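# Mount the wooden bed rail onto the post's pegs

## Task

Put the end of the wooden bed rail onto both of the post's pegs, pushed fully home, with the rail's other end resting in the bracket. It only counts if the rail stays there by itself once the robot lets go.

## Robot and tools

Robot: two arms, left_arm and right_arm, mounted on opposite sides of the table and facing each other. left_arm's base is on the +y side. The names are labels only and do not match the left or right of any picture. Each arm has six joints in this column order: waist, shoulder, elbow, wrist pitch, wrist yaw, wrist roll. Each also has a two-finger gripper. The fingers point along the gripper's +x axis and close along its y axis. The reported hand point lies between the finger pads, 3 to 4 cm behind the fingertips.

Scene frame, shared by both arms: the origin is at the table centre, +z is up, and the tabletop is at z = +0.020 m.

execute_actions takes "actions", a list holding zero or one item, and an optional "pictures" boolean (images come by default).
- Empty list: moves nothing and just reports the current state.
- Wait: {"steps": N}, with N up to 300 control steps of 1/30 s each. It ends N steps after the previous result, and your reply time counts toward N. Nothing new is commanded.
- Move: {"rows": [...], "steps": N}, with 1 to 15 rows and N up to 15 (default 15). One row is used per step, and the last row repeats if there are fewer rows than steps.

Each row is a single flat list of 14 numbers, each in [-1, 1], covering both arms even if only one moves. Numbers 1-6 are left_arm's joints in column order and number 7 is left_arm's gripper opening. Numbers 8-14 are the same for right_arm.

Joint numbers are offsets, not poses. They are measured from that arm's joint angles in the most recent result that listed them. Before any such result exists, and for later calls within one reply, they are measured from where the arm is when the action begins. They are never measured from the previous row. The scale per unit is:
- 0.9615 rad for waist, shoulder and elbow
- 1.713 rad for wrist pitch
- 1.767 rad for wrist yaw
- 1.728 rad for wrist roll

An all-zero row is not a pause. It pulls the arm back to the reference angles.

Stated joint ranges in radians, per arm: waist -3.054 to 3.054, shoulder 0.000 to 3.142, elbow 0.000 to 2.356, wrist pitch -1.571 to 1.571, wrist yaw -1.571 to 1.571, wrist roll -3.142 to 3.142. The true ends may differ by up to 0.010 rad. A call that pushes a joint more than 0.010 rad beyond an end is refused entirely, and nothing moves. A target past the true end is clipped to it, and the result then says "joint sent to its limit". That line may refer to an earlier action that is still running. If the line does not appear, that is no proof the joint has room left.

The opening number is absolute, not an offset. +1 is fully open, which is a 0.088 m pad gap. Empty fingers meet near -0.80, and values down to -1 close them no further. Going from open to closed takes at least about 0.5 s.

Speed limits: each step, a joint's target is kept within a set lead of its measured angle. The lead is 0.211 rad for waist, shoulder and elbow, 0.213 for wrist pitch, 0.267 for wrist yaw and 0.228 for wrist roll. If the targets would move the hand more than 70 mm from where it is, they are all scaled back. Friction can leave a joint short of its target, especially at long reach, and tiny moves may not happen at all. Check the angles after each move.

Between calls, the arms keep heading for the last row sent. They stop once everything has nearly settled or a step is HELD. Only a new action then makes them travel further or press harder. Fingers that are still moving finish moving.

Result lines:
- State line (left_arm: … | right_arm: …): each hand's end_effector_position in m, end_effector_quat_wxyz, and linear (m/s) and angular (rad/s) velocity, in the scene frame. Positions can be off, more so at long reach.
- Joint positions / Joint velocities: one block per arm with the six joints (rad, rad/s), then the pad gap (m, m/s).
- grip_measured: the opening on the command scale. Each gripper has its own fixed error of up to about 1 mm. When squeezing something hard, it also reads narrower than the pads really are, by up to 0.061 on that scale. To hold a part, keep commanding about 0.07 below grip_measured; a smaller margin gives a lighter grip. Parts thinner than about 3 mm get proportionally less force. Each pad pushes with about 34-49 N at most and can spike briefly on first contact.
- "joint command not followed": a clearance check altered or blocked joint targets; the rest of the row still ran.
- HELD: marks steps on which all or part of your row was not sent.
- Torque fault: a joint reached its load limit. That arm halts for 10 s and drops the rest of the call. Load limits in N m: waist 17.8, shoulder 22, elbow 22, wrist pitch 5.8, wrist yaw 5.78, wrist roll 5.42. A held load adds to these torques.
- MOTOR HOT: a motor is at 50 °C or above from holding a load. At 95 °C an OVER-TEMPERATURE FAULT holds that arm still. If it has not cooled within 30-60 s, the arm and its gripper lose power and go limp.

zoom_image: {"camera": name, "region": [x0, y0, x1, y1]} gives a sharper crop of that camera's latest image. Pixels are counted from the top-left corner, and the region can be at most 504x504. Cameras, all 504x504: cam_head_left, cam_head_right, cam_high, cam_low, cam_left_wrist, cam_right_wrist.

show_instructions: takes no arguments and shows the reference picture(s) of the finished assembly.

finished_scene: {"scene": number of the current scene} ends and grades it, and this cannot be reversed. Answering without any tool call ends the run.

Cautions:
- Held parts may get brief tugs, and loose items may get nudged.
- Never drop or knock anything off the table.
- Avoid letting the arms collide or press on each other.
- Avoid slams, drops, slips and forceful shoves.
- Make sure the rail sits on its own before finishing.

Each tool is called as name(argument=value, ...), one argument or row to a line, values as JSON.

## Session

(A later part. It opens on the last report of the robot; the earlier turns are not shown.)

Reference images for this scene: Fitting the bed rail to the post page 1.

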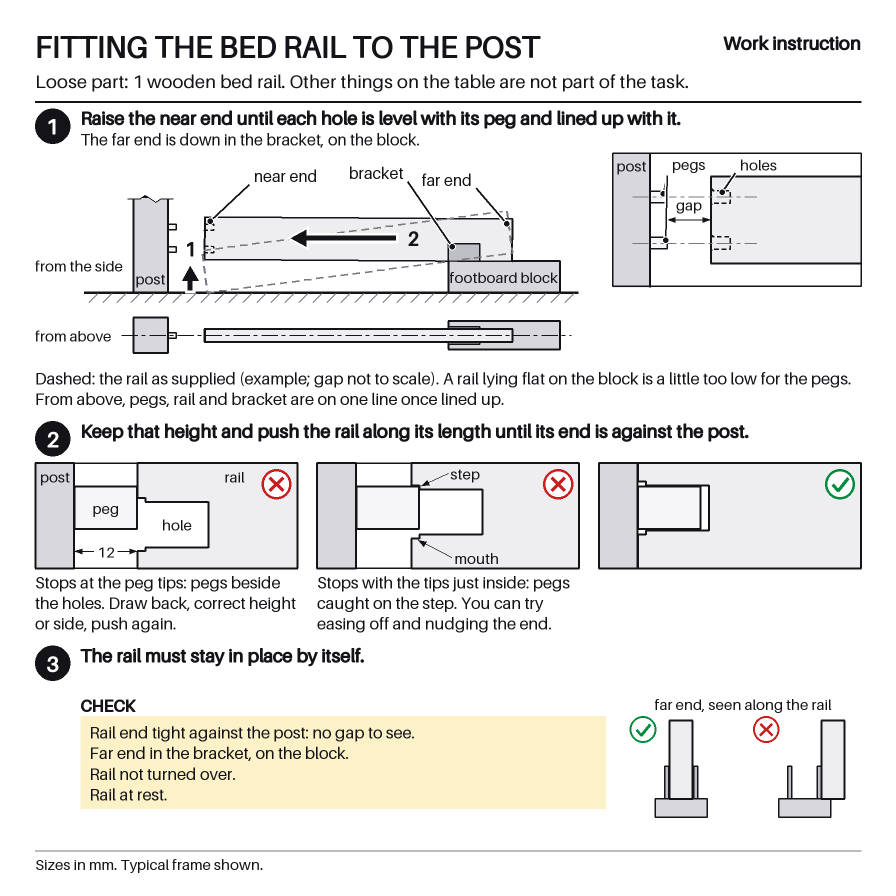

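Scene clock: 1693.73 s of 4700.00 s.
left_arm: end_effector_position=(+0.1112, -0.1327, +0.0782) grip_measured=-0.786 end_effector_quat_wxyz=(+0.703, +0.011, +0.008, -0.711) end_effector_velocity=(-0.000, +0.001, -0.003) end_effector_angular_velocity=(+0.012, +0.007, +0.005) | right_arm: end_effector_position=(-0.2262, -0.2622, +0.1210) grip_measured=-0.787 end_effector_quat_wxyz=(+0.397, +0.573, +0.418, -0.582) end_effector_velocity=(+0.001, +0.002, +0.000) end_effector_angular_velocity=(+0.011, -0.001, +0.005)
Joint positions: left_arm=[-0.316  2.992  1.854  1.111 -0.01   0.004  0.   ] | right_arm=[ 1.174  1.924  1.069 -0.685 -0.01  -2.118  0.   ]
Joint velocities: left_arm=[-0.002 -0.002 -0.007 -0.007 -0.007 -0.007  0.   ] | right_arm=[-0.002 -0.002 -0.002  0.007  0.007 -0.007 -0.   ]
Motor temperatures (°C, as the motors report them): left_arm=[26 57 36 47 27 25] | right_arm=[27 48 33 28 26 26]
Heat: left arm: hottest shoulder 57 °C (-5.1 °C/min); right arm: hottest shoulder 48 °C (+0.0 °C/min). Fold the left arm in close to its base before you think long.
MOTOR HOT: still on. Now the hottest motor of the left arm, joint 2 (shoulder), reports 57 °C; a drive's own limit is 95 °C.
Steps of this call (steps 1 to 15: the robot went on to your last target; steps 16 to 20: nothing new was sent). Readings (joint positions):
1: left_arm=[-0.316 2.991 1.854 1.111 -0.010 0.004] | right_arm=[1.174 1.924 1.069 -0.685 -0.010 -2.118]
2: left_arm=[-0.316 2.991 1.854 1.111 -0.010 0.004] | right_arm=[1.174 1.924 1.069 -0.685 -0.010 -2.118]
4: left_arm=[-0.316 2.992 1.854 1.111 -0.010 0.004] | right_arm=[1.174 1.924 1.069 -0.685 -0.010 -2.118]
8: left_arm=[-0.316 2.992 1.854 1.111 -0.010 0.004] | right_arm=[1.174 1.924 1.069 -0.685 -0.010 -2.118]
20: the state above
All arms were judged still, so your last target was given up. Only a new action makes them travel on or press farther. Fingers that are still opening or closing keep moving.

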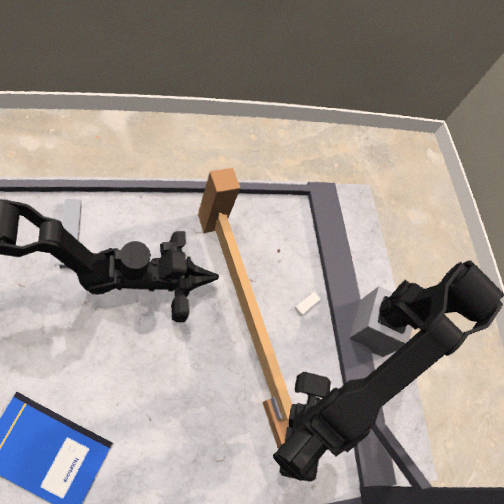

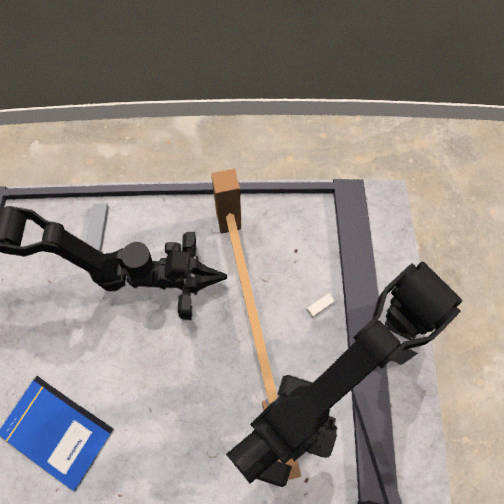

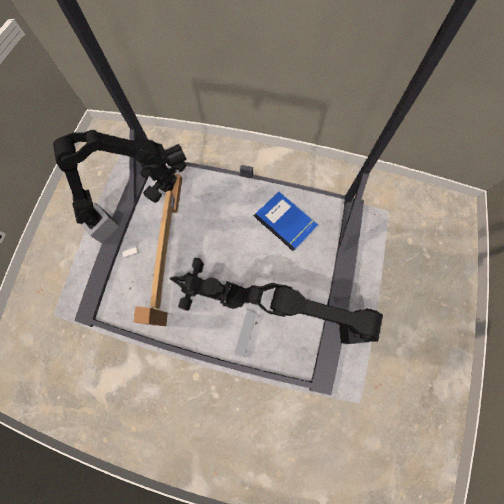

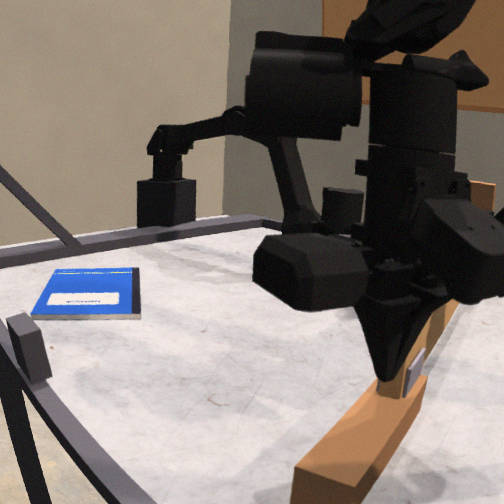

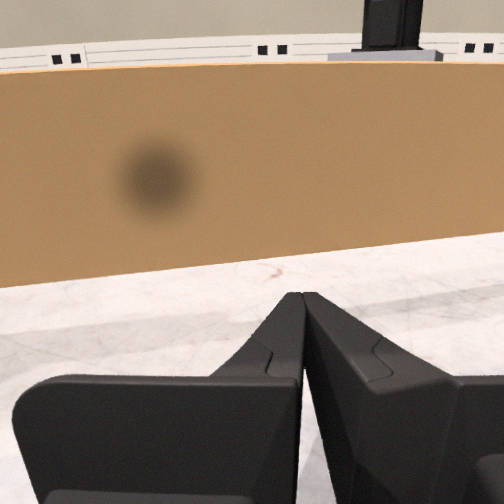

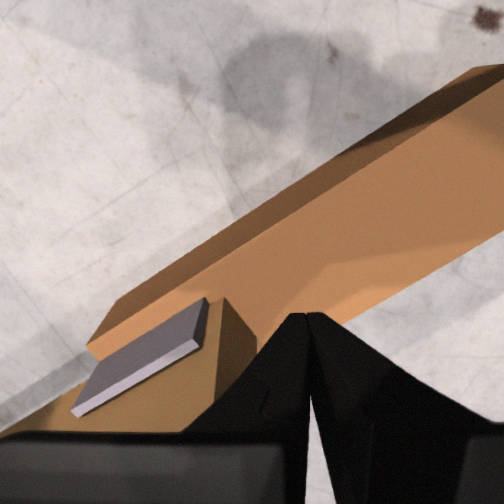

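execute_actions(
  actions=[
    {"rows": [[0,0.15,0.2,-0.08,0,0,-1,0,0,0,0,0,0,-1]], "steps": 15},
  ],
  pictures=false,
)

execute_actions(
  actions=[
    {"steps": 20},
  ],
  pictures=false,
)

execute_actions(
  actions=[
    {"rows": [[0,0.03,0.15,-0.12,0,0,-1,0,0,0,0,0,0,-1]], "steps": 15},
  ],
  pictures=false,
)

execute_actions(
  actions=[
    {"steps": 20},
  ],
)

Scene clock: 1702.60 s of 4700.00 s.
left_arm: end_effector_position=(+0.1107, -0.1564, +0.0724) grip_measured=-0.786 end_effector_quat_wxyz=(+0.703, +0.016, +0.013, -0.711) end_effector_velocity=(+0.005, -0.001, +0.001) end_effector_angular_velocity=(+0.003, +0.021, +0.025) | right_arm: end_effector_position=(-0.2262, -0.2622, +0.1210) grip_measured=-0.787 end_effector_quat_wxyz=(+0.397, +0.573, +0.418, -0.582) end_effector_velocity=(+0.001, -0.002, +0.000) end_effector_angular_velocity=(-0.010, +0.001, +0.005)
Joint positions: left_arm=[-0.316  3.076  2.052  0.983 -0.01   0.004  0.   ] | right_arm=[ 1.174  1.924  1.069 -0.685 -0.01  -2.118  0.   ]
Joint velocities: left_arm=[ 0.002 -0.002  0.002 -0.007 -0.022 -0.022 -0.   ] | right_arm=[-0.002 -0.002 -0.002 -0.007 -0.007 -0.007 -0.   ]
Motor temperatures (°C, as the motors report them): left_arm=[26 59 36 47 27 25] | right_arm=[27 48 33 28 26 26]
Heat: left arm: hottest shoulder 59 °C (-1.0 °C/min); right arm: hottest shoulder 48 °C (+0.0 °C/min). Fold the left arm in close to its base before you think long.
MOTOR HOT: still on. Now the hottest motor of the left arm, joint 2 (shoulder), reports 59 °C; a drive's own limit is 95 °C.
Steps of this call (steps 1 to 90: nothing new was sent; then 5.37 s passed at rest; steps 91 to 105: all 15 steps of this action). Readings (joint positions):
91: left_arm=[-0.316 3.015 1.896 1.081 -0.010 0.004] | right_arm=[1.174 1.924 1.069 -0.685 -0.010 -2.118]
92: left_arm=[-0.316 3.036 1.950 1.046 -0.010 0.004] | right_arm=[1.174 1.924 1.069 -0.685 -0.010 -2.118]
94: left_arm=[-0.316 3.058 2.007 1.014 -0.010 0.004] | right_arm=[1.174 1.924 1.069 -0.685 -0.010 -2.118]
98: left_arm=[-0.316 3.072 2.043 0.990 -0.010 0.004] | right_arm=[1.174 1.924 1.069 -0.685 -0.010 -2.118]
105: the state above

Scene clock: 1703.27 s of 4700.00 s.
left_arm: end_effector_position=(+0.1107, -0.1565, +0.0722) grip_measured=-0.786 end_effector_quat_wxyz=(+0.703, +0.016, +0.013, -0.711) end_effector_velocity=(-0.001, +0.000, -0.001) end_effector_angular_velocity=(+0.007, +0.007, +0.005) | right_arm: end_effector_position=(-0.2262, -0.2622, +0.1210) grip_measured=-0.787 end_effector_quat_wxyz=(+0.397, +0.573, +0.418, -0.582) end_effector_velocity=(-0.002, +0.002, +0.001) end_effector_angular_velocity=(+0.005, +0.013, +0.020)
Joint positions: left_arm=[-0.316  3.076  2.053  0.982 -0.01   0.004  0.   ] | right_arm=[ 1.174  1.924  1.069 -0.685 -0.01  -2.118  0.   ]
Joint velocities: left_arm=[-0.002 -0.002 -0.002 -0.007 -0.007 -0.007 -0.   ] | right_arm=[-0.002 -0.002  0.002  0.007 -0.007 -0.022 -0.   ]
Motor temperatures (°C, as the motors report them): left_arm=[26 59 36 47 27 25] | right_arm=[27 48 33 28 26 26]
Heat: left arm: hottest shoulder 59 °C (-1.0 °C/min); right arm: hottest shoulder 48 °C (+0.0 °C/min). Fold the left arm in close to its base before you think long.
MOTOR HOT: still on. Now the hottest motor of the left arm, joint 2 (shoulder), reports 59 °C; a drive's own limit is 95 °C.
Steps of this call (steps 1 to 15: the robot went on to your last target; steps 16 to 20: nothing new was sent). Readings (joint positions):
1: left_arm=[-0.316 3.076 2.052 0.982 -0.010 0.004] | right_arm=[1.174 1.924 1.069 -0.685 -0.010 -2.118]
2: left_arm=[-0.316 3.076 2.052 0.982 -0.010 0.004] | right_arm=[1.174 1.924 1.069 -0.685 -0.010 -2.118]
4: left_arm=[-0.316 3.076 2.053 0.982 -0.010 0.004] | right_arm=[1.174 1.924 1.069 -0.685 -0.010 -2.118]
8: left_arm=[-0.316 3.076 2.053 0.982 -0.010 0.004] | right_arm=[1.174 1.924 1.069 -0.685 -0.010 -2.118]
20: the state above
All arms were judged still, so your last target was given up. Only a new action makes them travel on or press farther. Fingers that are still opening or closing keep moving.

Scene clock: 1703.77 s of 4700.00 s.
left_arm: end_effector_position=(+0.1102, -0.1760, +0.0775) grip_measured=-0.786 end_effector_quat_wxyz=(+0.702, +0.043, +0.042, -0.710) end_effector_velocity=(+0.002, -0.001, +0.001) end_effector_angular_velocity=(+0.002, -0.010, +0.019) | right_arm: end_effector_position=(-0.2265, -0.2623, +0.1210) grip_measured=-0.787 end_effector_quat_wxyz=(+0.397, +0.573, +0.419, -0.582) end_effector_velocity=(+0.001, -0.002, +0.000) end_effector_angular_velocity=(-0.011, +0.001, -0.010)
Joint positions: left_arm=[-0.316  3.081  2.183  0.779 -0.01  -0.     0.   ] | right_arm=[ 1.175  1.924  1.069 -0.685 -0.011 -2.118  0.   ]
Joint velocities: left_arm=[-0.002 -0.002  0.002 -0.007 -0.022  0.007 -0.001] | right_arm=[-0.002 -0.002 -0.002 -0.007 -0.007  0.007 -0.   ]
Motor temperatures (°C, as the motors report them): left_arm=[26 59 36 47 27 25] | right_arm=[27 48 33 28 26 26]
Heat: left arm: hottest shoulder 59 °C (+0.0 °C/min); right arm: hottest shoulder 48 °C (+0.0 °C/min). Fold the left arm in close to its base before you think long.
MOTOR HOT: still on. Now the hottest motor of the left arm, joint 2 (shoulder), reports 59 °C; a drive's own limit is 95 °C.
Steps of this call (steps 1 to 15: all 15 steps of this action). Readings (joint positions):
1: left_arm=[-0.316 3.076 2.085 0.931 -0.010 0.004] | right_arm=[1.174 1.924 1.069 -0.685 -0.010 -2.118]
2: left_arm=[-0.316 3.080 2.118 0.879 -0.009 -0.005] | right_arm=[1.174 1.924 1.069 -0.685 -0.010 -2.118]
4: left_arm=[-0.316 3.081 2.154 0.827 -0.009 -0.001] | right_arm=[1.174 1.924 1.069 -0.685 -0.010 -2.118]
8: left_arm=[-0.316 3.081 2.177 0.789 -0.010 -0.000] | right_arm=[1.174 1.924 1.069 -0.685 -0.011 -2.118]
15: the state above

Scene clock: 1704.43 s of 4700.00 s.
left_arm: end_effector_position=(+0.1102, -0.1761, +0.0777) grip_measured=-0.786 end_effector_quat_wxyz=(+0.702, +0.043, +0.042, -0.710) end_effector_velocity=(-0.004, +0.001, +0.000) end_effector_angular_velocity=(-0.002, +0.006, +0.001) | right_arm: end_effector_position=(-0.2265, -0.2623, +0.1210) grip_measured=-0.787 end_effector_quat_wxyz=(+0.397, +0.573, +0.419, -0.582) end_effector_velocity=(-0.002, -0.004, +0.000) end_effector_angular_velocity=(-0.019, +0.012, +0.010)
Joint positions: left_arm=[-0.316  3.081  2.184  0.779 -0.01  -0.     0.   ] | right_arm=[ 1.175  1.924  1.069 -0.685 -0.011 -2.118  0.   ]
Joint velocities: left_arm=[-0.007 -0.002 -0.007  0.007 -0.007 -0.007 -0.   ] | right_arm=[ 0.002 -0.002 -0.002 -0.007 -0.022 -0.007  0.   ]
Motor temperatures (°C, as the motors report them): left_arm=[26 59 36 47 27 25] | right_arm=[27 48 33 28 26 26]
Heat: left arm: hottest shoulder 59 °C (+0.0 °C/min); right arm: hottest shoulder 48 °C (+0.0 °C/min). Fold the left arm in close to its base before you think long.
MOTOR HOT: still on. Now the hottest motor of the left arm, joint 2 (shoulder), reports 59 °C; a drive's own limit is 95 °C.
Steps of this call (steps 1 to 15: the robot went on to your last target; steps 16 to 20: nothing new was sent). Readings (joint positions):
1: left_arm=[-0.316 3.081 2.184 0.779 -0.010 -0.000] | right_arm=[1.175 1.924 1.069 -0.685 -0.011 -2.118]
2: left_arm=[-0.316 3.081 2.184 0.779 -0.010 -0.000] | right_arm=[1.175 1.924 1.069 -0.685 -0.011 -2.118]
4: left_arm=[-0.316 3.081 2.184 0.779 -0.010 -0.000] | right_arm=[1.175 1.924 1.069 -0.685 -0.011 -2.118]
8: left_arm=[-0.316 3.081 2.184 0.779 -0.010 -0.000] | right_arm=[1.175 1.924 1.069 -0.685 -0.011 -2.118]
20: the state above
All arms were judged still, so your last target was given up. Only a new action makes them travel on or press farther. Fingers that are still opening or closing keep moving.

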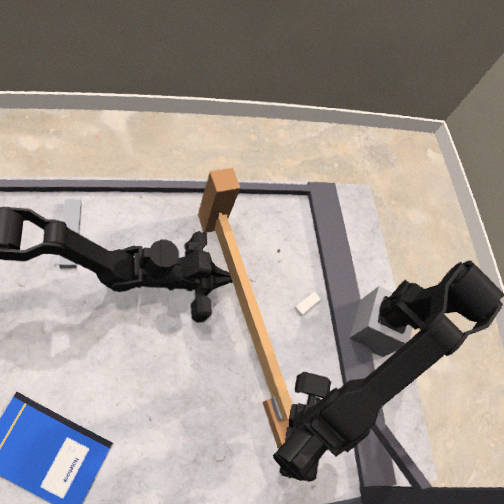

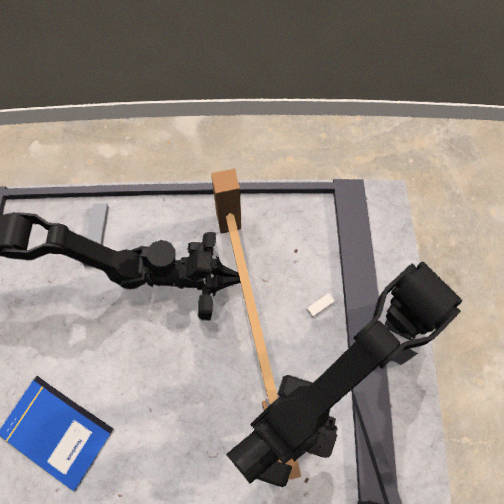

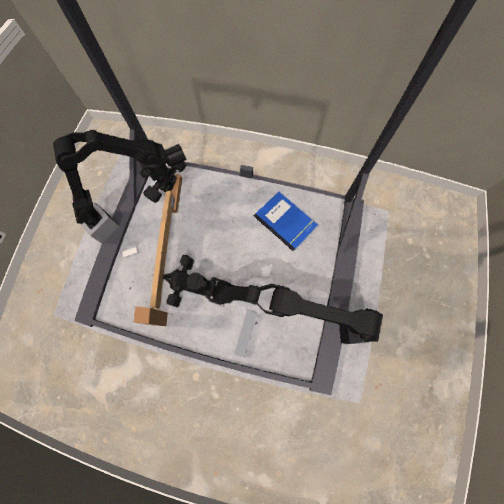

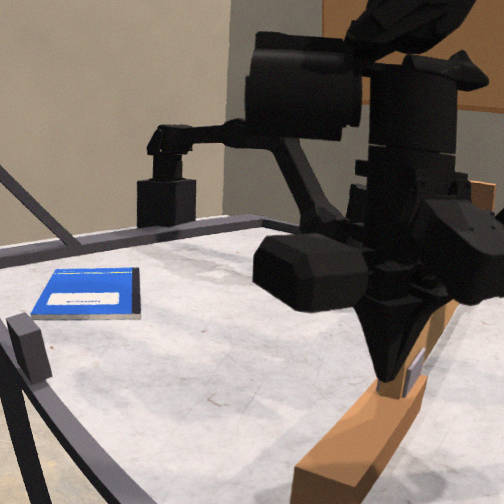

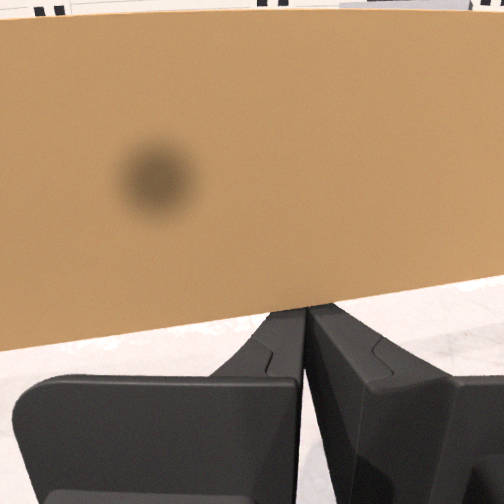

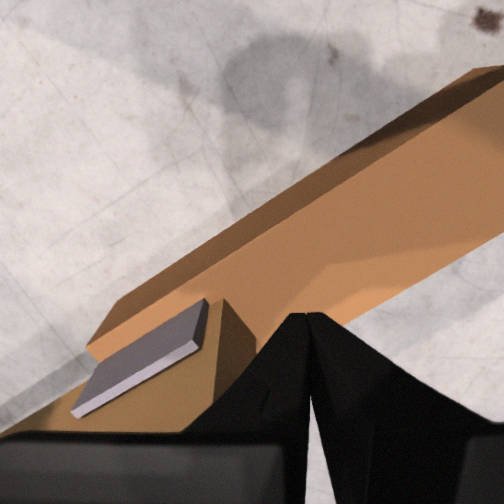

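execute_actions(
  actions=[
    {"rows": [[0,0,0,-0.01,0,0,-1,-0.02,0,0,0,0.006,0,-1]], "steps": 15},
  ],
  pictures=false,
)

execute_actions(
  actions=[
    {"rows": [[0,0,0,0.003,0,0,-1,0.012,0,0,0,0.01,0,-1],[0,0,0,0.003,0,0,-1,0.012,0,0,0,0.01,0,-1],[0,0,0,0.003,0,0,-1,0.012,0,0,0,0.01,0,-1],[0,0,0,0.003,0,0,-1,0.012,0,0,0,0.01,0,-1],[0,0,0,0.003,0,0,-1,0.012,0,0,0,0.01,0,-1],[0,0,0,0.003,0,0,-1,-0.025,0,0,0,0.01,0,-1]], "steps": 13},
  ],
  pictures=false,
)

execute_actions(
  actions=[
    {"rows": [[0,0,0,0.003,0,0,-1,0.012,0,0,0,0.01,0,-1],[0,0,0,0.003,0,0,-1,0.012,0,0,0,0.01,0,-1],[0,0,0,0.003,0,0,-1,0.012,0,0,0,0.01,0,-1],[0,0,0,0.003,0,0,-1,0.012,0,0,0,0.01,0,-1],[0,0,0,0.003,0,0,-1,0.012,0,0,0,0.01,0,-1],[0,0,0,0.003,0,0,-1,-0.025,0,0,0,0.01,0,-1]], "steps": 13},
  ],
  pictures=false,
)

execute_actions(
  actions=[
    {"rows": [[0,0,0,0.003,0,0,-1,0.012,0,0,0,0.01,0,-1],[0,0,0,0.003,0,0,-1,0.012,0,0,0,0.01,0,-1],[0,0,0,0.003,0,0,-1,0.012,0,0,0,0.01,0,-1],[0,0,0,0.003,0,0,-1,0.012,0,0,0,0.01,0,-1],[0,0,0,0.003,0,0,-1,0.012,0,0,0,0.01,0,-1],[0,0,0,0.003,0,0,-1,-0.025,0,0,0,0.01,0,-1]], "steps": 13},
  ],
  pictures=false,
)

execute_actions(
  actions=[
    {"rows": [[0,0,0,0.003,0,0,-1,0.012,0,0,0,0.01,0,-1],[0,0,0,0.003,0,0,-1,0.012,0,0,0,0.01,0,-1],[0,0,0,0.003,0,0,-1,0.012,0,0,0,0.01,0,-1],[0,0,0,0.003,0,0,-1,0.012,0,0,0,0.01,0,-1],[0,0,0,0.003,0,0,-1,0.012,0,0,0,0.01,0,-1],[0,0,0,0.003,0,0,-1,-0.025,0,0,0,0.01,0,-1]], "steps": 13},
  ],
  pictures=false,
)

execute_actions(
  actions=[
    {"rows": [[0,0,0,0.003,0,0,-1,0.012,0,0,0,0.01,0,-1],[0,0,0,0.003,0,0,-1,0.012,0,0,0,0.01,0,-1],[0,0,0,0.003,0,0,-1,0.012,0,0,0,0.01,0,-1],[0,0,0,0.003,0,0,-1,0.012,0,0,0,0.01,0,-1],[0,0,0,0.003,0,0,-1,0.012,0,0,0,0.01,0,-1],[0,0,0,0.003,0,0,-1,-0.025,0,0,0,0.01,0,-1]], "steps": 13},
  ],
  pictures=false,
)

execute_actions(
  actions=[
    {"rows": [[0,0,0,0.003,0,0,-1,0.012,0,0,0,0.01,0,-1],[0,0,0,0.003,0,0,-1,0.012,0,0,0,0.01,0,-1],[0,0,0,0.003,0,0,-1,0.012,0,0,0,0.01,0,-1],[0,0,0,0.003,0,0,-1,0.012,0,0,0,0.01,0,-1],[0,0,0,0.003,0,0,-1,0.012,0,0,0,0.01,0,-1],[0,0,0,0.003,0,0,-1,-0.025,0,0,0,0.01,0,-1]], "steps": 13},
  ],
  pictures=false,
)

execute_actions(
  actions=[
    {"rows": [[0,0,0,0.003,0,0,-1,0.012,0,0,0,0.01,0,-1],[0,0,0,0.003,0,0,-1,0.012,0,0,0,0.01,0,-1],[0,0,0,0.003,0,0,-1,0.012,0,0,0,0.01,0,-1],[0,0,0,0.003,0,0,-1,0.012,0,0,0,0.01,0,-1],[0,0,0,0.003,0,0,-1,0.012,0,0,0,0.01,0,-1],[0,0,0,0.003,0,0,-1,-0.025,0,0,0,0.01,0,-1]], "steps": 13},
  ],
  pictures=false,
)

execute_actions(
  actions=[
    {"rows": [[0,0,0,0.003,0,0,-1,0.012,0,0,0,0.01,0,-1],[0,0,0,0.003,0,0,-1,0.012,0,0,0,0.01,0,-1],[0,0,0,0.003,0,0,-1,0.012,0,0,0,0.01,0,-1],[0,0,0,0.003,0,0,-1,0.012,0,0,0,0.01,0,-1],[0,0,0,0.003,0,0,-1,0.012,0,0,0,0.01,0,-1],[0,0,0,0.003,0,0,-1,-0.025,0,0,0,0.01,0,-1]], "steps": 13},
  ],
  pictures=false,
)

Scene clock: 1727.83 s of 4700.00 s.
left_arm: end_effector_position=(+0.1102, -0.1757, +0.0747) grip_measured=-0.786 end_effector_quat_wxyz=(+0.701, +0.048, +0.046, -0.710) end_effector_velocity=(-0.001, +0.001, -0.004) end_effector_angular_velocity=(+0.012, +0.006, +0.006) | right_arm: end_effector_position=(-0.2260, -0.2619, +0.1210) grip_measured=-0.787 end_effector_quat_wxyz=(+0.396, +0.573, +0.418, -0.583) end_effector_velocity=(-0.001, +0.001, +0.000) end_effector_angular_velocity=(+0.001, +0.010, +0.005)
Joint positions: left_arm=[-0.316  3.081  2.184  0.765 -0.01  -0.     0.   ] | right_arm=[ 1.172  1.924  1.069 -0.685 -0.013 -2.118  0.   ]
Joint velocities: left_arm=[-0.002  0.002 -0.002 -0.007 -0.007 -0.007 -0.   ] | right_arm=[-0.002 -0.002 -0.002  0.007 -0.007 -0.007 -0.   ]
Motor temperatures (°C, as the motors report them): left_arm=[26 65 38 48 27 25] | right_arm=[27 48 33 28 26 26]
Heat: left arm: hottest shoulder 65 °C (+9.1 °C/min); right arm: hottest shoulder 48 °C (+0.0 °C/min). Fold the left arm in close to its base before you think long.
MOTOR HOT: still on. Now the hottest motor of the left arm, joint 2 (shoulder), reports 65 °C; a drive's own limit is 95 °C.
Steps of this call (steps 1 to 90: nothing new was sent; then 19.90 s passed at rest; steps 91 to 105: all 15 steps of this action). Readings (joint positions):
91: left_arm=[-0.316 3.081 2.184 0.775 -0.010 -0.000] | right_arm=[1.174 1.924 1.069 -0.685 -0.011 -2.118]
92: left_arm=[-0.316 3.081 2.184 0.772 -0.010 -0.000] | right_arm=[1.173 1.924 1.069 -0.685 -0.012 -2.118]
94: left_arm=[-0.316 3.081 2.184 0.769 -0.010 -0.000] | right_arm=[1.173 1.924 1.069 -0.685 -0.013 -2.118]
98: left_arm=[-0.316 3.081 2.184 0.765 -0.010 -0.000] | right_arm=[1.173 1.924 1.069 -0.685 -0.013 -2.118]
105: the state above

Scene clock: 1728.27 s of 4700.00 s.
left_arm: end_effector_position=(+0.1102, -0.1758, +0.0752) grip_measured=-0.786 end_effector_quat_wxyz=(+0.701, +0.047, +0.045, -0.710) end_effector_velocity=(-0.001, +0.000, -0.001) end_effector_angular_velocity=(+0.008, +0.021, +0.008) | right_arm: end_effector_position=(-0.2258, -0.2610, +0.1210) grip_measured=-0.787 end_effector_quat_wxyz=(+0.395, +0.574, +0.418, -0.583) end_effector_velocity=(-0.001, -0.003, +0.000) end_effector_angular_velocity=(-0.019, +0.012, +0.006)
Joint positions: left_arm=[-0.316  3.081  2.184  0.767 -0.01  -0.     0.   ] | right_arm=[ 1.17   1.924  1.069 -0.682 -0.011 -2.118  0.   ]
Joint velocities: left_arm=[-0.002 -0.002 -0.002 -0.007 -0.007 -0.022 -0.   ] | right_arm=[-0.002 -0.002 -0.002 -0.007 -0.022 -0.007 -0.   ]
Motor temperatures (°C, as the motors report them): left_arm=[26 65 38 48 27 25] | right_arm=[27 48 33 28 26 26]
Heat: left arm: hottest shoulder 65 °C (+9.1 °C/min); right arm: hottest shoulder 48 °C (+0.0 °C/min). Fold the left arm in close to its base before you think long.
MOTOR HOT: still on. Now the hottest motor of the left arm, joint 2 (shoulder), reports 65 °C; a drive's own limit is 95 °C.
Steps of this call (steps 1 to 13: all 13 steps of this action). Readings (joint positions):
1: left_arm=[-0.316 3.081 2.184 0.765 -0.010 -0.000] | right_arm=[1.174 1.924 1.069 -0.685 -0.011 -2.118]
2: left_arm=[-0.316 3.081 2.184 0.765 -0.010 -0.000] | right_arm=[1.176 1.924 1.069 -0.685 -0.007 -2.118]
4: left_arm=[-0.316 3.081 2.184 0.765 -0.010 -0.000] | right_arm=[1.180 1.924 1.069 -0.685 -0.002 -2.118]
8: left_arm=[-0.316 3.081 2.184 0.767 -0.010 -0.000] | right_arm=[1.172 1.924 1.069 -0.682 -0.008 -2.118]
13: the state above

Scene clock: 1728.70 s of 4700.00 s.
left_arm: end_effector_position=(+0.1102, -0.1759, +0.0759) grip_measured=-0.786 end_effector_quat_wxyz=(+0.701, +0.046, +0.044, -0.710) end_effector_velocity=(-0.001, +0.000, +0.000) end_effector_angular_velocity=(+0.007, +0.006, +0.006) | right_arm: end_effector_position=(-0.2258, -0.2608, +0.1210) grip_measured=-0.787 end_effector_quat_wxyz=(+0.394, +0.574, +0.418, -0.583) end_effector_velocity=(+0.000, +0.002, +0.002) end_effector_angular_velocity=(+0.006, +0.013, +0.015)
Joint positions: left_arm=[-0.316  3.081  2.184  0.77  -0.01  -0.     0.   ] | right_arm=[ 1.17   1.924  1.069 -0.681 -0.011 -2.118  0.   ]
Joint velocities: left_arm=[-0.002 -0.007 -0.007 -0.007 -0.007 -0.007  0.   ] | right_arm=[-0.007 -0.007 -0.002  0.007 -0.007 -0.022 -0.   ]
Motor temperatures (°C, as the motors report them): left_arm=[26 65 38 48 27 25] | right_arm=[27 48 33 28 26 26]
Heat: left arm: hottest shoulder 65 °C (+9.1 °C/min); right arm: hottest shoulder 48 °C (+0.0 °C/min). Fold the left arm in close to its base before you think long.
MOTOR HOT: still on. Now the hottest motor of the left arm, joint 2 (shoulder), reports 65 °C; a drive's own limit is 95 °C.
Steps of this call (steps 1 to 13: all 13 steps of this action). Readings (joint positions):
1: left_arm=[-0.316 3.081 2.184 0.768 -0.010 -0.000] | right_arm=[1.172 1.924 1.069 -0.682 -0.010 -2.118]
2: left_arm=[-0.316 3.081 2.184 0.769 -0.010 -0.000] | right_arm=[1.175 1.924 1.069 -0.682 -0.005 -2.118]
4: left_arm=[-0.316 3.081 2.184 0.770 -0.010 -0.000] | right_arm=[1.178 1.924 1.069 -0.682 0.000 -2.118]
8: left_arm=[-0.316 3.081 2.184 0.770 -0.010 -0.000] | right_arm=[1.171 1.924 1.069 -0.681 -0.009 -2.118]
13: the state above

Scene clock: 1729.13 s of 4700.00 s.
left_arm: end_effector_position=(+0.1102, -0.1759, +0.0764) grip_measured=-0.786 end_effector_quat_wxyz=(+0.701, +0.045, +0.044, -0.710) end_effector_velocity=(-0.001, +0.001, -0.003) end_effector_angular_velocity=(+0.012, +0.006, +0.006) | right_arm: end_effector_position=(-0.2258, -0.2607, +0.1211) grip_measured=-0.787 end_effector_quat_wxyz=(+0.394, +0.574, +0.418, -0.584) end_effector_velocity=(+0.003, -0.004, +0.000) end_effector_angular_velocity=(-0.022, -0.008, -0.010)
Joint positions: left_arm=[-0.316  3.081  2.184  0.773 -0.01  -0.     0.   ] | right_arm=[ 1.169  1.924  1.069 -0.681 -0.012 -2.118  0.   ]
Joint velocities: left_arm=[-0.002 -0.002 -0.007 -0.007 -0.007 -0.007 -0.   ] | right_arm=[-0.002 -0.002 -0.002 -0.022 -0.007  0.007 -0.   ]
Motor temperatures (°C, as the motors report them): left_arm=[26 65 38 48 27 25] | right_arm=[27 48 33 28 26 26]
Heat: left arm: hottest shoulder 65 °C (+9.1 °C/min); right arm: hottest shoulder 48 °C (+0.0 °C/min). Fold the left arm in close to its base before you think long.
MOTOR HOT: still on. Now the hottest motor of the left arm, joint 2 (shoulder), reports 65 °C; a drive's own limit is 95 °C.
Steps of this call (steps 1 to 13: all 13 steps of this action). Readings (joint positions):
1: left_arm=[-0.316 3.081 2.184 0.771 -0.010 -0.000] | right_arm=[1.172 1.924 1.069 -0.681 -0.010 -2.118]
2: left_arm=[-0.316 3.081 2.184 0.771 -0.010 -0.000] | right_arm=[1.175 1.924 1.069 -0.681 -0.005 -2.118]
4: left_arm=[-0.316 3.081 2.184 0.772 -0.010 -0.000] | right_arm=[1.178 1.924 1.069 -0.681 0.000 -2.118]
8: left_arm=[-0.316 3.081 2.184 0.773 -0.010 -0.000] | right_arm=[1.171 1.924 1.069 -0.681 -0.009 -2.118]
13: the state above

Scene clock: 1729.57 s of 4700.00 s.
left_arm: end_effector_position=(+0.1102, -0.1760, +0.0767) grip_measured=-0.786 end_effector_quat_wxyz=(+0.701, +0.044, +0.043, -0.710) end_effector_velocity=(-0.003, +0.002, -0.006) end_effector_angular_velocity=(+0.027, +0.008, -0.009) | right_arm: end_effector_position=(-0.2258, -0.2607, +0.1211) grip_measured=-0.787 end_effector_quat_wxyz=(+0.394, +0.574, +0.418, -0.584) end_effector_velocity=(+0.001, -0.002, +0.000) end_effector_angular_velocity=(-0.019, +0.012, +0.001)
Joint positions: left_arm=[-0.316  3.081  2.184  0.774 -0.01  -0.     0.   ] | right_arm=[ 1.169  1.924  1.069 -0.681 -0.012 -2.118  0.   ]
Joint velocities: left_arm=[-0.002 -0.002 -0.007 -0.022  0.007 -0.007 -0.   ] | right_arm=[-0.007 -0.002 -0.002 -0.007 -0.022 -0.007  0.   ]
Motor temperatures (°C, as the motors report them): left_arm=[26 66 38 48 27 25] | right_arm=[27 48 33 28 26 26]
Heat: left arm: hottest shoulder 66 °C (+10.0 °C/min); right arm: hottest shoulder 48 °C (+0.0 °C/min). Fold the left arm in close to its base before you think long.
MOTOR HOT: still on. Now the hottest motor of the left arm, joint 2 (shoulder), reports 66 °C; a drive's own limit is 95 °C.
Steps of this call (steps 1 to 13: all 13 steps of this action). Readings (joint positions):
1: left_arm=[-0.316 3.081 2.184 0.773 -0.010 -0.000] | right_arm=[1.171 1.924 1.069 -0.681 -0.011 -2.118]
2: left_arm=[-0.316 3.081 2.184 0.773 -0.010 -0.000] | right_arm=[1.174 1.924 1.069 -0.681 -0.006 -2.118]
4: left_arm=[-0.316 3.081 2.184 0.774 -0.010 -0.000] | right_arm=[1.178 1.924 1.069 -0.681 -0.000 -2.118]
8: left_arm=[-0.316 3.081 2.184 0.774 -0.010 -0.000] | right_arm=[1.171 1.924 1.069 -0.681 -0.009 -2.118]
13: the state above

Scene clock: 1730.00 s of 4700.00 s.
left_arm: end_effector_position=(+0.1102, -0.1760, +0.0769) grip_measured=-0.786 end_effector_quat_wxyz=(+0.701, +0.044, +0.043, -0.710) end_effector_velocity=(-0.001, +0.000, -0.001) end_effector_angular_velocity=(+0.007, +0.006, +0.006) | right_arm: end_effector_position=(-0.2258, -0.2606, +0.1211) grip_measured=-0.787 end_effector_quat_wxyz=(+0.394, +0.574, +0.418, -0.584) end_effector_velocity=(+0.002, -0.001, +0.000) end_effector_angular_velocity=(-0.010, +0.001, +0.000)
Joint positions: left_arm=[-0.316  3.081  2.184  0.775 -0.01  -0.     0.   ] | right_arm=[ 1.169  1.924  1.069 -0.681 -0.012 -2.118  0.   ]
Joint velocities: left_arm=[-0.002 -0.002 -0.002 -0.007 -0.007 -0.007  0.   ] | right_arm=[-0.007 -0.002 -0.002 -0.007 -0.007 -0.007 -0.   ]
Motor temperatures (°C, as the motors report them): left_arm=[26 66 38 48 27 25] | right_arm=[27 48 33 28 26 26]
Heat: left arm: hottest shoulder 66 °C (+10.1 °C/min); right arm: hottest shoulder 48 °C (+0.0 °C/min). Fold the left arm in close to its base before you think long.
MOTOR HOT: still on. Now the hottest motor of the left arm, joint 2 (shoulder), reports 66 °C; a drive's own limit is 95 °C.
Steps of this call (steps 1 to 13: all 13 steps of this action). Readings (joint positions):
1: left_arm=[-0.316 3.081 2.184 0.775 -0.010 -0.000] | right_arm=[1.171 1.924 1.069 -0.681 -0.011 -2.118]
2: left_arm=[-0.316 3.081 2.184 0.775 -0.010 -0.000] | right_arm=[1.174 1.924 1.069 -0.681 -0.005 -2.118]
4: left_arm=[-0.316 3.081 2.184 0.775 -0.010 -0.000] | right_arm=[1.177 1.924 1.069 -0.681 -0.000 -2.118]
8: left_arm=[-0.316 3.081 2.184 0.775 -0.010 -0.000] | right_arm=[1.170 1.924 1.069 -0.681 -0.010 -2.118]
13: the state above

Scene clock: 1730.43 s of 4700.00 s.
left_arm: end_effector_position=(+0.1102, -0.1760, +0.0772) grip_measured=-0.786 end_effector_quat_wxyz=(+0.701, +0.044, +0.042, -0.710) end_effector_velocity=(-0.001, -0.001, +0.001) end_effector_angular_velocity=(+0.003, +0.006, +0.006) | right_arm: end_effector_position=(-0.2259, -0.2606, +0.1211) grip_measured=-0.787 end_effector_quat_wxyz=(+0.394, +0.574, +0.418, -0.584) end_effector_velocity=(+0.001, -0.003, -0.001) end_effector_angular_velocity=(-0.023, +0.009, +0.001)
Joint positions: left_arm=[-0.316  3.081  2.184  0.776 -0.01  -0.     0.   ] | right_arm=[ 1.169  1.924  1.069 -0.68  -0.013 -2.118  0.   ]
Joint velocities: left_arm=[-0.002 -0.002  0.002 -0.007 -0.007 -0.007  0.   ] | right_arm=[-0.007  0.002 -0.002 -0.007 -0.022 -0.007 -0.   ]
Motor temperatures (°C, as the motors report them): left_arm=[26 66 38 48 27 25] | right_arm=[27 48 33 28 26 26]
Heat: left arm: hottest shoulder 66 °C (+10.0 °C/min); right arm: hottest shoulder 48 °C (+0.0 °C/min). Fold the left arm in close to its base before you think long.
MOTOR HOT: still on. Now the hottest motor of the left arm, joint 2 (shoulder), reports 66 °C; a drive's own limit is 95 °C.
Steps of this call (steps 1 to 13: all 13 steps of this action). Readings (joint positions):
1: left_arm=[-0.316 3.081 2.184 0.776 -0.010 -0.000] | right_arm=[1.171 1.924 1.069 -0.681 -0.011 -2.118]
2: left_arm=[-0.316 3.081 2.184 0.776 -0.010 -0.000] | right_arm=[1.174 1.924 1.069 -0.681 -0.006 -2.118]
4: left_arm=[-0.316 3.081 2.184 0.776 -0.010 -0.000] | right_arm=[1.177 1.924 1.069 -0.681 -0.001 -2.118]
8: left_arm=[-0.316 3.081 2.184 0.776 -0.010 -0.000] | right_arm=[1.170 1.924 1.069 -0.680 -0.010 -2.118]
13: the state above

Scene clock: 1730.87 s of 4700.00 s.
left_arm: end_effector_position=(+0.1102, -0.1760, +0.0773) grip_measured=-0.786 end_effector_quat_wxyz=(+0.701, +0.043, +0.042, -0.710) end_effector_velocity=(-0.001, +0.000, -0.001) end_effector_angular_velocity=(+0.008, +0.021, +0.007) | right_arm: end_effector_position=(-0.2258, -0.2604, +0.1211) grip_measured=-0.787 end_effector_quat_wxyz=(+0.393, +0.574, +0.418, -0.584) end_effector_velocity=(-0.003, -0.001, +0.000) end_effector_angular_velocity=(-0.007, +0.021, +0.020)
Joint positions: left_arm=[-0.316  3.081  2.184  0.777 -0.01  -0.     0.   ] | right_arm=[ 1.169  1.924  1.069 -0.68  -0.013 -2.118  0.   ]
Joint velocities: left_arm=[-0.002 -0.002 -0.002 -0.007 -0.007 -0.022 -0.   ] | right_arm=[-0.002 -0.002 -0.002  0.007 -0.022 -0.022  0.   ]
Motor temperatures (°C, as the motors report them): left_arm=[26 66 38 48 27 25] | right_arm=[27 48 33 28 26 26]
Heat: left arm: hottest shoulder 66 °C (+10.1 °C/min); right arm: hottest shoulder 48 °C (+0.0 °C/min). Fold the left arm in close to its base before you think long.
MOTOR HOT: still on. Now the hottest motor of the left arm, joint 2 (shoulder), reports 66 °C; a drive's own limit is 95 °C.
Steps of this call (steps 1 to 13: all 13 steps of this action). Readings (joint positions):
1: left_arm=[-0.316 3.081 2.184 0.776 -0.010 -0.000] | right_arm=[1.171 1.924 1.069 -0.680 -0.011 -2.118]
2: left_arm=[-0.316 3.081 2.184 0.776 -0.010 -0.000] | right_arm=[1.174 1.924 1.069 -0.680 -0.006 -2.118]
4: left_arm=[-0.316 3.081 2.184 0.777 -0.010 -0.000] | right_arm=[1.177 1.924 1.069 -0.680 -0.001 -2.118]
8: left_arm=[-0.316 3.081 2.184 0.777 -0.010 -0.000] | right_arm=[1.170 1.924 1.069 -0.680 -0.010 -2.118]
13: the state above

Scene clock: 1731.30 s of 4700.00 s.
left_arm: end_effector_position=(+0.1102, -0.1761, +0.0774) grip_measured=-0.786 end_effector_quat_wxyz=(+0.702, +0.043, +0.042, -0.710) end_effector_velocity=(+0.001, +0.001, -0.003) end_effector_angular_velocity=(+0.012, +0.022, -0.002) | right_arm: end_effector_position=(-0.2259, -0.2605, +0.1211) grip_measured=-0.787 end_effector_quat_wxyz=(+0.393, +0.573, +0.418, -0.584) end_effector_velocity=(+0.002, -0.001, +0.000) end_effector_angular_velocity=(-0.010, +0.001, +0.015)
Joint positions: left_arm=[-0.316  3.081  2.184  0.777 -0.01  -0.     0.   ] | right_arm=[ 1.169  1.924  1.069 -0.68  -0.013 -2.118  0.   ]
Joint velocities: left_arm=[ 0.002 -0.002 -0.007 -0.007  0.007 -0.022 -0.   ] | right_arm=[-0.007 -0.002 -0.002 -0.007 -0.007 -0.022 -0.   ]
Motor temperatures (°C, as the motors report them): left_arm=[26 66 38 48 27 25] | right_arm=[27 48 33 28 26 26]
Heat: left arm: hottest shoulder 66 °C (+10.1 °C/min); right arm: hottest shoulder 48 °C (+0.0 °C/min). Fold the left arm in close to its base before you think long.
MOTOR HOT: still on. Now the hottest motor of the left arm, joint 2 (shoulder), reports 66 °C; a drive's own limit is 95 °C.
Steps of this call (steps 1 to 13: all 13 steps of this action). Readings (joint positions):
1: left_arm=[-0.316 3.081 2.184 0.777 -0.010 -0.000] | right_arm=[1.171 1.924 1.069 -0.680 -0.011 -2.118]
2: left_arm=[-0.316 3.081 2.184 0.777 -0.010 -0.000] | right_arm=[1.174 1.924 1.069 -0.680 -0.006 -2.118]
4: left_arm=[-0.316 3.081 2.184 0.777 -0.010 -0.000] | right_arm=[1.177 1.924 1.069 -0.680 -0.001 -2.118]
8: left_arm=[-0.316 3.081 2.184 0.777 -0.010 -0.000] | right_arm=[1.170 1.924 1.069 -0.680 -0.010 -2.118]
13: the state above

execute_actions(
  actions=[
    {"rows": [[0,0,0.018,-0.008,0,0,-1,0.012,0,0,0,0.01,0,-1],[0,0,0.018,-0.008,0,0,-1,0.012,0,0,0,0.01,0,-1],[0,0,0.018,-0.008,0,0,-1,0.012,0,0,0,0.01,0,-1],[0,0,0.018,-0.008,0,0,-1,0.012,0,0,0,0.01,0,-1],[0,0,0.018,-0.008,0,0,-1,0.012,0,0,0,0.01,0,-1],[0,0,0.018,-0.008,0,0,-1,-0.025,0,0,0,0.01,0,-1]], "steps": 13},
  ],
  pictures=false,
)

execute_actions(
  actions=[
    {"rows": [[0,0,0,-0.0015,0,0,-1,0.012,0,0,0,0.01,0,-1],[0,0,0,-0.0015,0,0,-1,0.012,0,0,0,0.01,0,-1],[0,0,0,-0.0015,0,0,-1,0.012,0,0,0,0.01,0,-1],[0,0,0,-0.0015,0,0,-1,0.012,0,0,0,0.01,0,-1],[0,0,0,-0.0015,0,0,-1,0.012,0,0,0,0.01,0,-1],[0,0,0,-0.0015,0,0,-1,-0.025,0,0,0,0.01,0,-1]], "steps": 13},
  ],
  pictures=false,
)

execute_actions(
  actions=[
    {"rows": [[0,0,0,-0.0015,0,0,-1,0.012,0,0,0,0.01,0,-1],[0,0,0,-0.0015,0,0,-1,0.012,0,0,0,0.01,0,-1],[0,0,0,-0.0015,0,0,-1,0.012,0,0,0,0.01,0,-1],[0,0,0,-0.0015,0,0,-1,0.012,0,0,0,0.01,0,-1],[0,0,0,-0.0015,0,0,-1,0.012,0,0,0,0.01,0,-1],[0,0,0,-0.0015,0,0,-1,-0.025,0,0,0,0.01,0,-1]], "steps": 13},
  ],
  pictures=false,
)

execute_actions(
  actions=[
    {"rows": [[0,0,0,-0.0015,0,0,-1,0.012,0,0,0,0.01,0,-1],[0,0,0,-0.0015,0,0,-1,0.012,0,0,0,0.01,0,-1],[0,0,0,-0.0015,0,0,-1,0.012,0,0,0,0.01,0,-1],[0,0,0,-0.0015,0,0,-1,0.012,0,0,0,0.01,0,-1],[0,0,0,-0.0015,0,0,-1,0.012,0,0,0,0.01,0,-1],[0,0,0,-0.0015,0,0,-1,-0.025,0,0,0,0.01,0,-1]], "steps": 13},
  ],
  pictures=false,
)

execute_actions(
  actions=[
    {"rows": [[0,0,0,-0.0015,0,0,-1,0.012,0,0,0,0.01,0,-1],[0,0,0,-0.0015,0,0,-1,0.012,0,0,0,0.01,0,-1],[0,0,0,-0.0015,0,0,-1,0.012,0,0,0,0.01,0,-1],[0,0,0,-0.0015,0,0,-1,0.012,0,0,0,0.01,0,-1],[0,0,0,-0.0015,0,0,-1,0.012,0,0,0,0.01,0,-1],[0,0,0,-0.0015,0,0,-1,-0.025,0,0,0,0.01,0,-1]], "steps": 13},
  ],
  pictures=false,
)

execute_actions(
  actions=[
    {"rows": [[0,0,0,-0.0015,0,0,-1,0.012,0,0,0,0.01,0,-1],[0,0,0,-0.0015,0,0,-1,0.012,0,0,0,0.01,0,-1],[0,0,0,-0.0015,0,0,-1,0.012,0,0,0,0.01,0,-1],[0,0,0,-0.0015,0,0,-1,0.012,0,0,0,0.01,0,-1],[0,0,0,-0.0015,0,0,-1,0.012,0,0,0,0.01,0,-1],[0,0,0,-0.0015,0,0,-1,-0.025,0,0,0,0.01,0,-1]], "steps": 13},
  ],
  pictures=false,
)

Scene clock: 1747.87 s of 4700.00 s.
left_arm: end_effector_position=(+0.1102, -0.1767, +0.0770) grip_measured=-0.786 end_effector_quat_wxyz=(+0.701, +0.045, +0.044, -0.710) end_effector_velocity=(-0.003, +0.000, -0.002) end_effector_angular_velocity=(+0.007, +0.008, -0.009) | right_arm: end_effector_position=(-0.2258, -0.2603, +0.1211) grip_measured=-0.787 end_effector_quat_wxyz=(+0.393, +0.574, +0.418, -0.584) end_effector_velocity=(+0.002, -0.004, +0.002) end_effector_angular_velocity=(-0.027, +0.007, -0.014)
Joint positions: left_arm=[-0.316  3.081  2.188  0.766 -0.01  -0.     0.   ] | right_arm=[ 1.168  1.924  1.069 -0.68  -0.013 -2.118  0.   ]
Joint velocities: left_arm=[-0.002  0.002  0.002 -0.007  0.007 -0.007  0.   ] | right_arm=[-0.007 -0.007 -0.002 -0.022 -0.022  0.007  0.   ]
Motor temperatures (°C, as the motors report them): left_arm=[26 73 38 50 27 25] | right_arm=[28 48 33 28 26 26]
Heat: left arm: hottest shoulder 73 °C (+17.2 °C/min); right arm: hottest shoulder 48 °C (+0.0 °C/min). Fold the left arm in close to its base before you think long.
MOTOR HOT: still on. Now the hottest motor of the left arm, joint 2 (shoulder), reports 73 °C; a drive's own limit is 95 °C.
Steps of this call (steps 1 to 15: the robot went on to your last target; steps 16 to 90: nothing new was sent; then 13.13 s passed at rest; steps 91 to 103: all 13 steps of this action). Readings (joint positions):
91: left_arm=[-0.316 3.081 2.184 0.777 -0.010 -0.000] | right_arm=[1.171 1.924 1.069 -0.680 -0.012 -2.118]
92: left_arm=[-0.316 3.081 2.184 0.775 -0.010 -0.000] | right_arm=[1.174 1.924 1.069 -0.680 -0.006 -2.118]
94: left_arm=[-0.316 3.081 2.186 0.770 -0.010 -0.000] | right_arm=[1.177 1.924 1.069 -0.680 -0.001 -2.118]
98: left_arm=[-0.316 3.081 2.188 0.767 -0.010 -0.000] | right_arm=[1.170 1.924 1.069 -0.680 -0.011 -2.118]
103: the state above

Scene clock: 1748.30 s of 4700.00 s.
left_arm: end_effector_position=(+0.1102, -0.1766, +0.0769) grip_measured=-0.786 end_effector_quat_wxyz=(+0.701, +0.046, +0.044, -0.710) end_effector_velocity=(-0.001, +0.000, -0.001) end_effector_angular_velocity=(+0.007, +0.006, +0.006) | right_arm: end_effector_position=(-0.2259, -0.2604, +0.1211) grip_measured=-0.787 end_effector_quat_wxyz=(+0.393, +0.573, +0.418, -0.584) end_effector_velocity=(+0.003, -0.001, -0.001) end_effector_angular_velocity=(-0.014, -0.002, +0.000)
Joint positions: left_arm=[-0.316  3.081  2.188  0.766 -0.01  -0.     0.   ] | right_arm=[ 1.168  1.924  1.069 -0.68  -0.013 -2.118  0.   ]
Joint velocities: left_arm=[-0.002 -0.002 -0.002 -0.007 -0.007 -0.007  0.   ] | right_arm=[-0.007  0.002 -0.002 -0.007 -0.007 -0.007 -0.   ]
Motor temperatures (°C, as the motors report them): left_arm=[26 73 38 50 27 25] | right_arm=[28 48 33 28 26 26]
Heat: left arm: hottest shoulder 73 °C (+17.1 °C/min); right arm: hottest shoulder 48 °C (+0.0 °C/min). Fold the left arm in close to its base before you think long.
MOTOR HOT: still on. Now the hottest motor of the left arm, joint 2 (shoulder), reports 73 °C; a drive's own limit is 95 °C.
Steps of this call (steps 1 to 13: all 13 steps of this action). Readings (joint positions):
1: left_arm=[-0.316 3.081 2.188 0.766 -0.010 -0.000] | right_arm=[1.171 1.924 1.069 -0.680 -0.012 -2.118]
2: left_arm=[-0.316 3.081 2.188 0.766 -0.010 -0.000] | right_arm=[1.173 1.924 1.069 -0.680 -0.006 -2.118]
4: left_arm=[-0.316 3.081 2.188 0.766 -0.010 -0.000] | right_arm=[1.177 1.924 1.069 -0.680 -0.001 -2.118]
8: left_arm=[-0.316 3.081 2.188 0.766 -0.010 -0.000] | right_arm=[1.169 1.924 1.069 -0.680 -0.011 -2.118]
13: the state above

Scene clock: 1748.73 s of 4700.00 s.
left_arm: end_effector_position=(+0.1102, -0.1766, +0.0769) grip_measured=-0.786 end_effector_quat_wxyz=(+0.701, +0.046, +0.044, -0.710) end_effector_velocity=(-0.001, +0.001, -0.003) end_effector_angular_velocity=(+0.012, +0.006, +0.006) | right_arm: end_effector_position=(-0.2259, -0.2604, +0.1211) grip_measured=-0.787 end_effector_quat_wxyz=(+0.393, +0.573, +0.418, -0.585) end_effector_velocity=(+0.001, -0.003, +0.003) end_effector_angular_velocity=(-0.024, +0.010, -0.028)
Joint positions: left_arm=[-0.316  3.081  2.188  0.766 -0.01  -0.     0.   ] | right_arm=[ 1.168  1.924  1.069 -0.68  -0.014 -2.118  0.   ]
Joint velocities: left_arm=[-0.002 -0.002 -0.007 -0.007 -0.007 -0.007 -0.   ] | right_arm=[-0.007 -0.007  0.002 -0.022 -0.022  0.022 -0.   ]
Motor temperatures (°C, as the motors report them): left_arm=[26 73 38 50 27 25] | right_arm=[28 48 33 28 26 26]
Heat: left arm: hottest shoulder 73 °C (+17.3 °C/min); right arm: hottest shoulder 48 °C (+0.0 °C/min). Fold the left arm in close to its base before you think long.
MOTOR HOT: still on. Now the hottest motor of the left arm, joint 2 (shoulder), reports 73 °C; a drive's own limit is 95 °C.
Steps of this call (steps 1 to 13: all 13 steps of this action). Readings (joint positions):
1: left_arm=[-0.316 3.081 2.188 0.766 -0.010 -0.000] | right_arm=[1.170 1.924 1.069 -0.680 -0.012 -2.118]
2: left_arm=[-0.316 3.081 2.188 0.766 -0.010 -0.000] | right_arm=[1.173 1.924 1.069 -0.680 -0.007 -2.118]
4: left_arm=[-0.316 3.081 2.188 0.766 -0.010 -0.000] | right_arm=[1.176 1.924 1.069 -0.680 -0.002 -2.118]
8: left_arm=[-0.316 3.081 2.188 0.766 -0.010 -0.000] | right_arm=[1.169 1.924 1.069 -0.680 -0.011 -2.118]
13: the state above

Scene clock: 1749.17 s of 4700.00 s.
left_arm: end_effector_position=(+0.1102, -0.1766, +0.0769) grip_measured=-0.786 end_effector_quat_wxyz=(+0.701, +0.046, +0.044, -0.710) end_effector_velocity=(-0.001, +0.001, -0.003) end_effector_angular_velocity=(+0.022, +0.006, +0.006) | right_arm: end_effector_position=(-0.2259, -0.2604, +0.1211) grip_measured=-0.787 end_effector_quat_wxyz=(+0.393, +0.573, +0.418, -0.585) end_effector_velocity=(+0.001, -0.005, -0.001) end_effector_angular_velocity=(-0.024, +0.010, -0.009)
Joint positions: left_arm=[-0.316  3.081  2.188  0.766 -0.01  -0.     0.   ] | right_arm=[ 1.168  1.924  1.069 -0.68  -0.014 -2.118  0.   ]
Joint velocities: left_arm=[-0.002 -0.007 -0.007 -0.022 -0.007 -0.007 -0.   ] | right_arm=[-0.002 -0.002 -0.007 -0.007 -0.022  0.007  0.   ]
Motor temperatures (°C, as the motors report them): left_arm=[26 74 38 50 27 25] | right_arm=[28 48 33 28 26 26]
Heat: left arm: hottest shoulder 74 °C (+18.1 °C/min); right arm: hottest shoulder 48 °C (+0.0 °C/min). Fold the left arm in close to its base before you think long.
MOTOR HOT: still on. Now the hottest motor of the left arm, joint 2 (shoulder), reports 74 °C; a drive's own limit is 95 °C.
Steps of this call (steps 1 to 13: all 13 steps of this action). Readings (joint positions):
1: left_arm=[-0.316 3.081 2.188 0.766 -0.010 -0.000] | right_arm=[1.170 1.924 1.069 -0.680 -0.012 -2.118]
2: left_arm=[-0.316 3.081 2.188 0.766 -0.010 -0.000] | right_arm=[1.173 1.924 1.069 -0.680 -0.007 -2.118]
4: left_arm=[-0.316 3.081 2.188 0.766 -0.010 -0.000] | right_arm=[1.176 1.924 1.069 -0.680 -0.002 -2.118]
8: left_arm=[-0.316 3.081 2.188 0.766 -0.010 -0.000] | right_arm=[1.169 1.924 1.069 -0.680 -0.011 -2.118]
13: the state above

Scene clock: 1749.60 s of 4700.00 s.
left_arm: end_effector_position=(+0.1102, -0.1766, +0.0769) grip_measured=-0.786 end_effector_quat_wxyz=(+0.701, +0.046, +0.044, -0.710) end_effector_velocity=(-0.001, -0.001, +0.001) end_effector_angular_velocity=(+0.003, +0.006, +0.006) | right_arm: end_effector_position=(-0.2260, -0.2603, +0.1211) grip_measured=-0.787 end_effector_quat_wxyz=(+0.393, +0.573, +0.418, -0.585) end_effector_velocity=(+0.002, -0.001, +0.000) end_effector_angular_velocity=(-0.011, +0.001, -0.014)
Joint positions: left_arm=[-0.316  3.081  2.188  0.766 -0.01  -0.     0.   ] | right_arm=[ 1.168  1.924  1.069 -0.679 -0.014 -2.118  0.   ]
Joint velocities: left_arm=[-0.002 -0.002  0.002 -0.007 -0.007 -0.007 -0.   ] | right_arm=[-0.007 -0.002 -0.002 -0.007 -0.007  0.007 -0.   ]
Motor temperatures (°C, as the motors report them): left_arm=[26 74 38 50 27 25] | right_arm=[28 48 33 28 26 26]
Heat: left arm: hottest shoulder 74 °C (+18.0 °C/min); right arm: hottest shoulder 48 °C (+0.0 °C/min). Fold the left arm in close to its base before you think long.
MOTOR HOT: still on. Now the hottest motor of the left arm, joint 2 (shoulder), reports 74 °C; a drive's own limit is 95 °C.
Steps of this call (steps 1 to 13: all 13 steps of this action). Readings (joint positions):
1: left_arm=[-0.316 3.081 2.188 0.766 -0.010 -0.000] | right_arm=[1.170 1.924 1.069 -0.680 -0.013 -2.118]
2: left_arm=[-0.316 3.081 2.188 0.766 -0.010 -0.000] | right_arm=[1.173 1.924 1.069 -0.680 -0.008 -2.118]
4: left_arm=[-0.316 3.081 2.188 0.766 -0.010 -0.000] | right_arm=[1.176 1.924 1.069 -0.680 -0.002 -2.118]
8: left_arm=[-0.316 3.081 2.188 0.766 -0.010 -0.000] | right_arm=[1.169 1.924 1.069 -0.679 -0.012 -2.118]
13: the state above

Scene clock: 1750.03 s of 4700.00 s.
left_arm: end_effector_position=(+0.1102, -0.1766, +0.0769) grip_measured=-0.786 end_effector_quat_wxyz=(+0.701, +0.046, +0.044, -0.710) end_effector_velocity=(-0.001, +0.001, -0.003) end_effector_angular_velocity=(+0.012, +0.006, +0.006) | right_arm: end_effector_position=(-0.2259, -0.2603, +0.1211) grip_measured=-0.787 end_effector_quat_wxyz=(+0.393, +0.573, +0.418, -0.585) end_effector_velocity=(+0.001, -0.002, +0.000) end_effector_angular_velocity=(-0.010, +0.001, +0.005)
Joint positions: left_arm=[-0.316  3.081  2.188  0.765 -0.01  -0.     0.   ] | right_arm=[ 1.168  1.924  1.069 -0.679 -0.014 -2.118  0.   ]
Joint velocities: left_arm=[-0.002 -0.002 -0.007 -0.007 -0.007 -0.007 -0.   ] | right_arm=[-0.002 -0.002 -0.002 -0.007 -0.007 -0.007 -0.   ]
Motor temperatures (°C, as the motors report them): left_arm=[26 74 38 50 27 25] | right_arm=[28 48 33 28 26 26]
Heat: left arm: hottest shoulder 74 °C (+18.2 °C/min); right arm: hottest shoulder 48 °C (+0.0 °C/min). Fold the left arm in close to its base before you think long.
MOTOR HOT: still on. Now the hottest motor of the left arm, joint 2 (shoulder), reports 74 °C; a drive's own limit is 95 °C.
Steps of this call (steps 1 to 13: all 13 steps of this action). Readings (joint positions):
1: left_arm=[-0.316 3.081 2.188 0.766 -0.010 -0.000] | right_arm=[1.170 1.924 1.069 -0.679 -0.013 -2.118]
2: left_arm=[-0.316 3.081 2.188 0.765 -0.010 -0.000] | right_arm=[1.173 1.924 1.069 -0.679 -0.008 -2.118]
4: left_arm=[-0.316 3.081 2.188 0.765 -0.010 -0.000] | right_arm=[1.176 1.924 1.069 -0.679 -0.003 -2.118]
8: left_arm=[-0.316 3.081 2.188 0.765 -0.010 -0.000] | right_arm=[1.169 1.924 1.069 -0.679 -0.012 -2.118]
13: the state above


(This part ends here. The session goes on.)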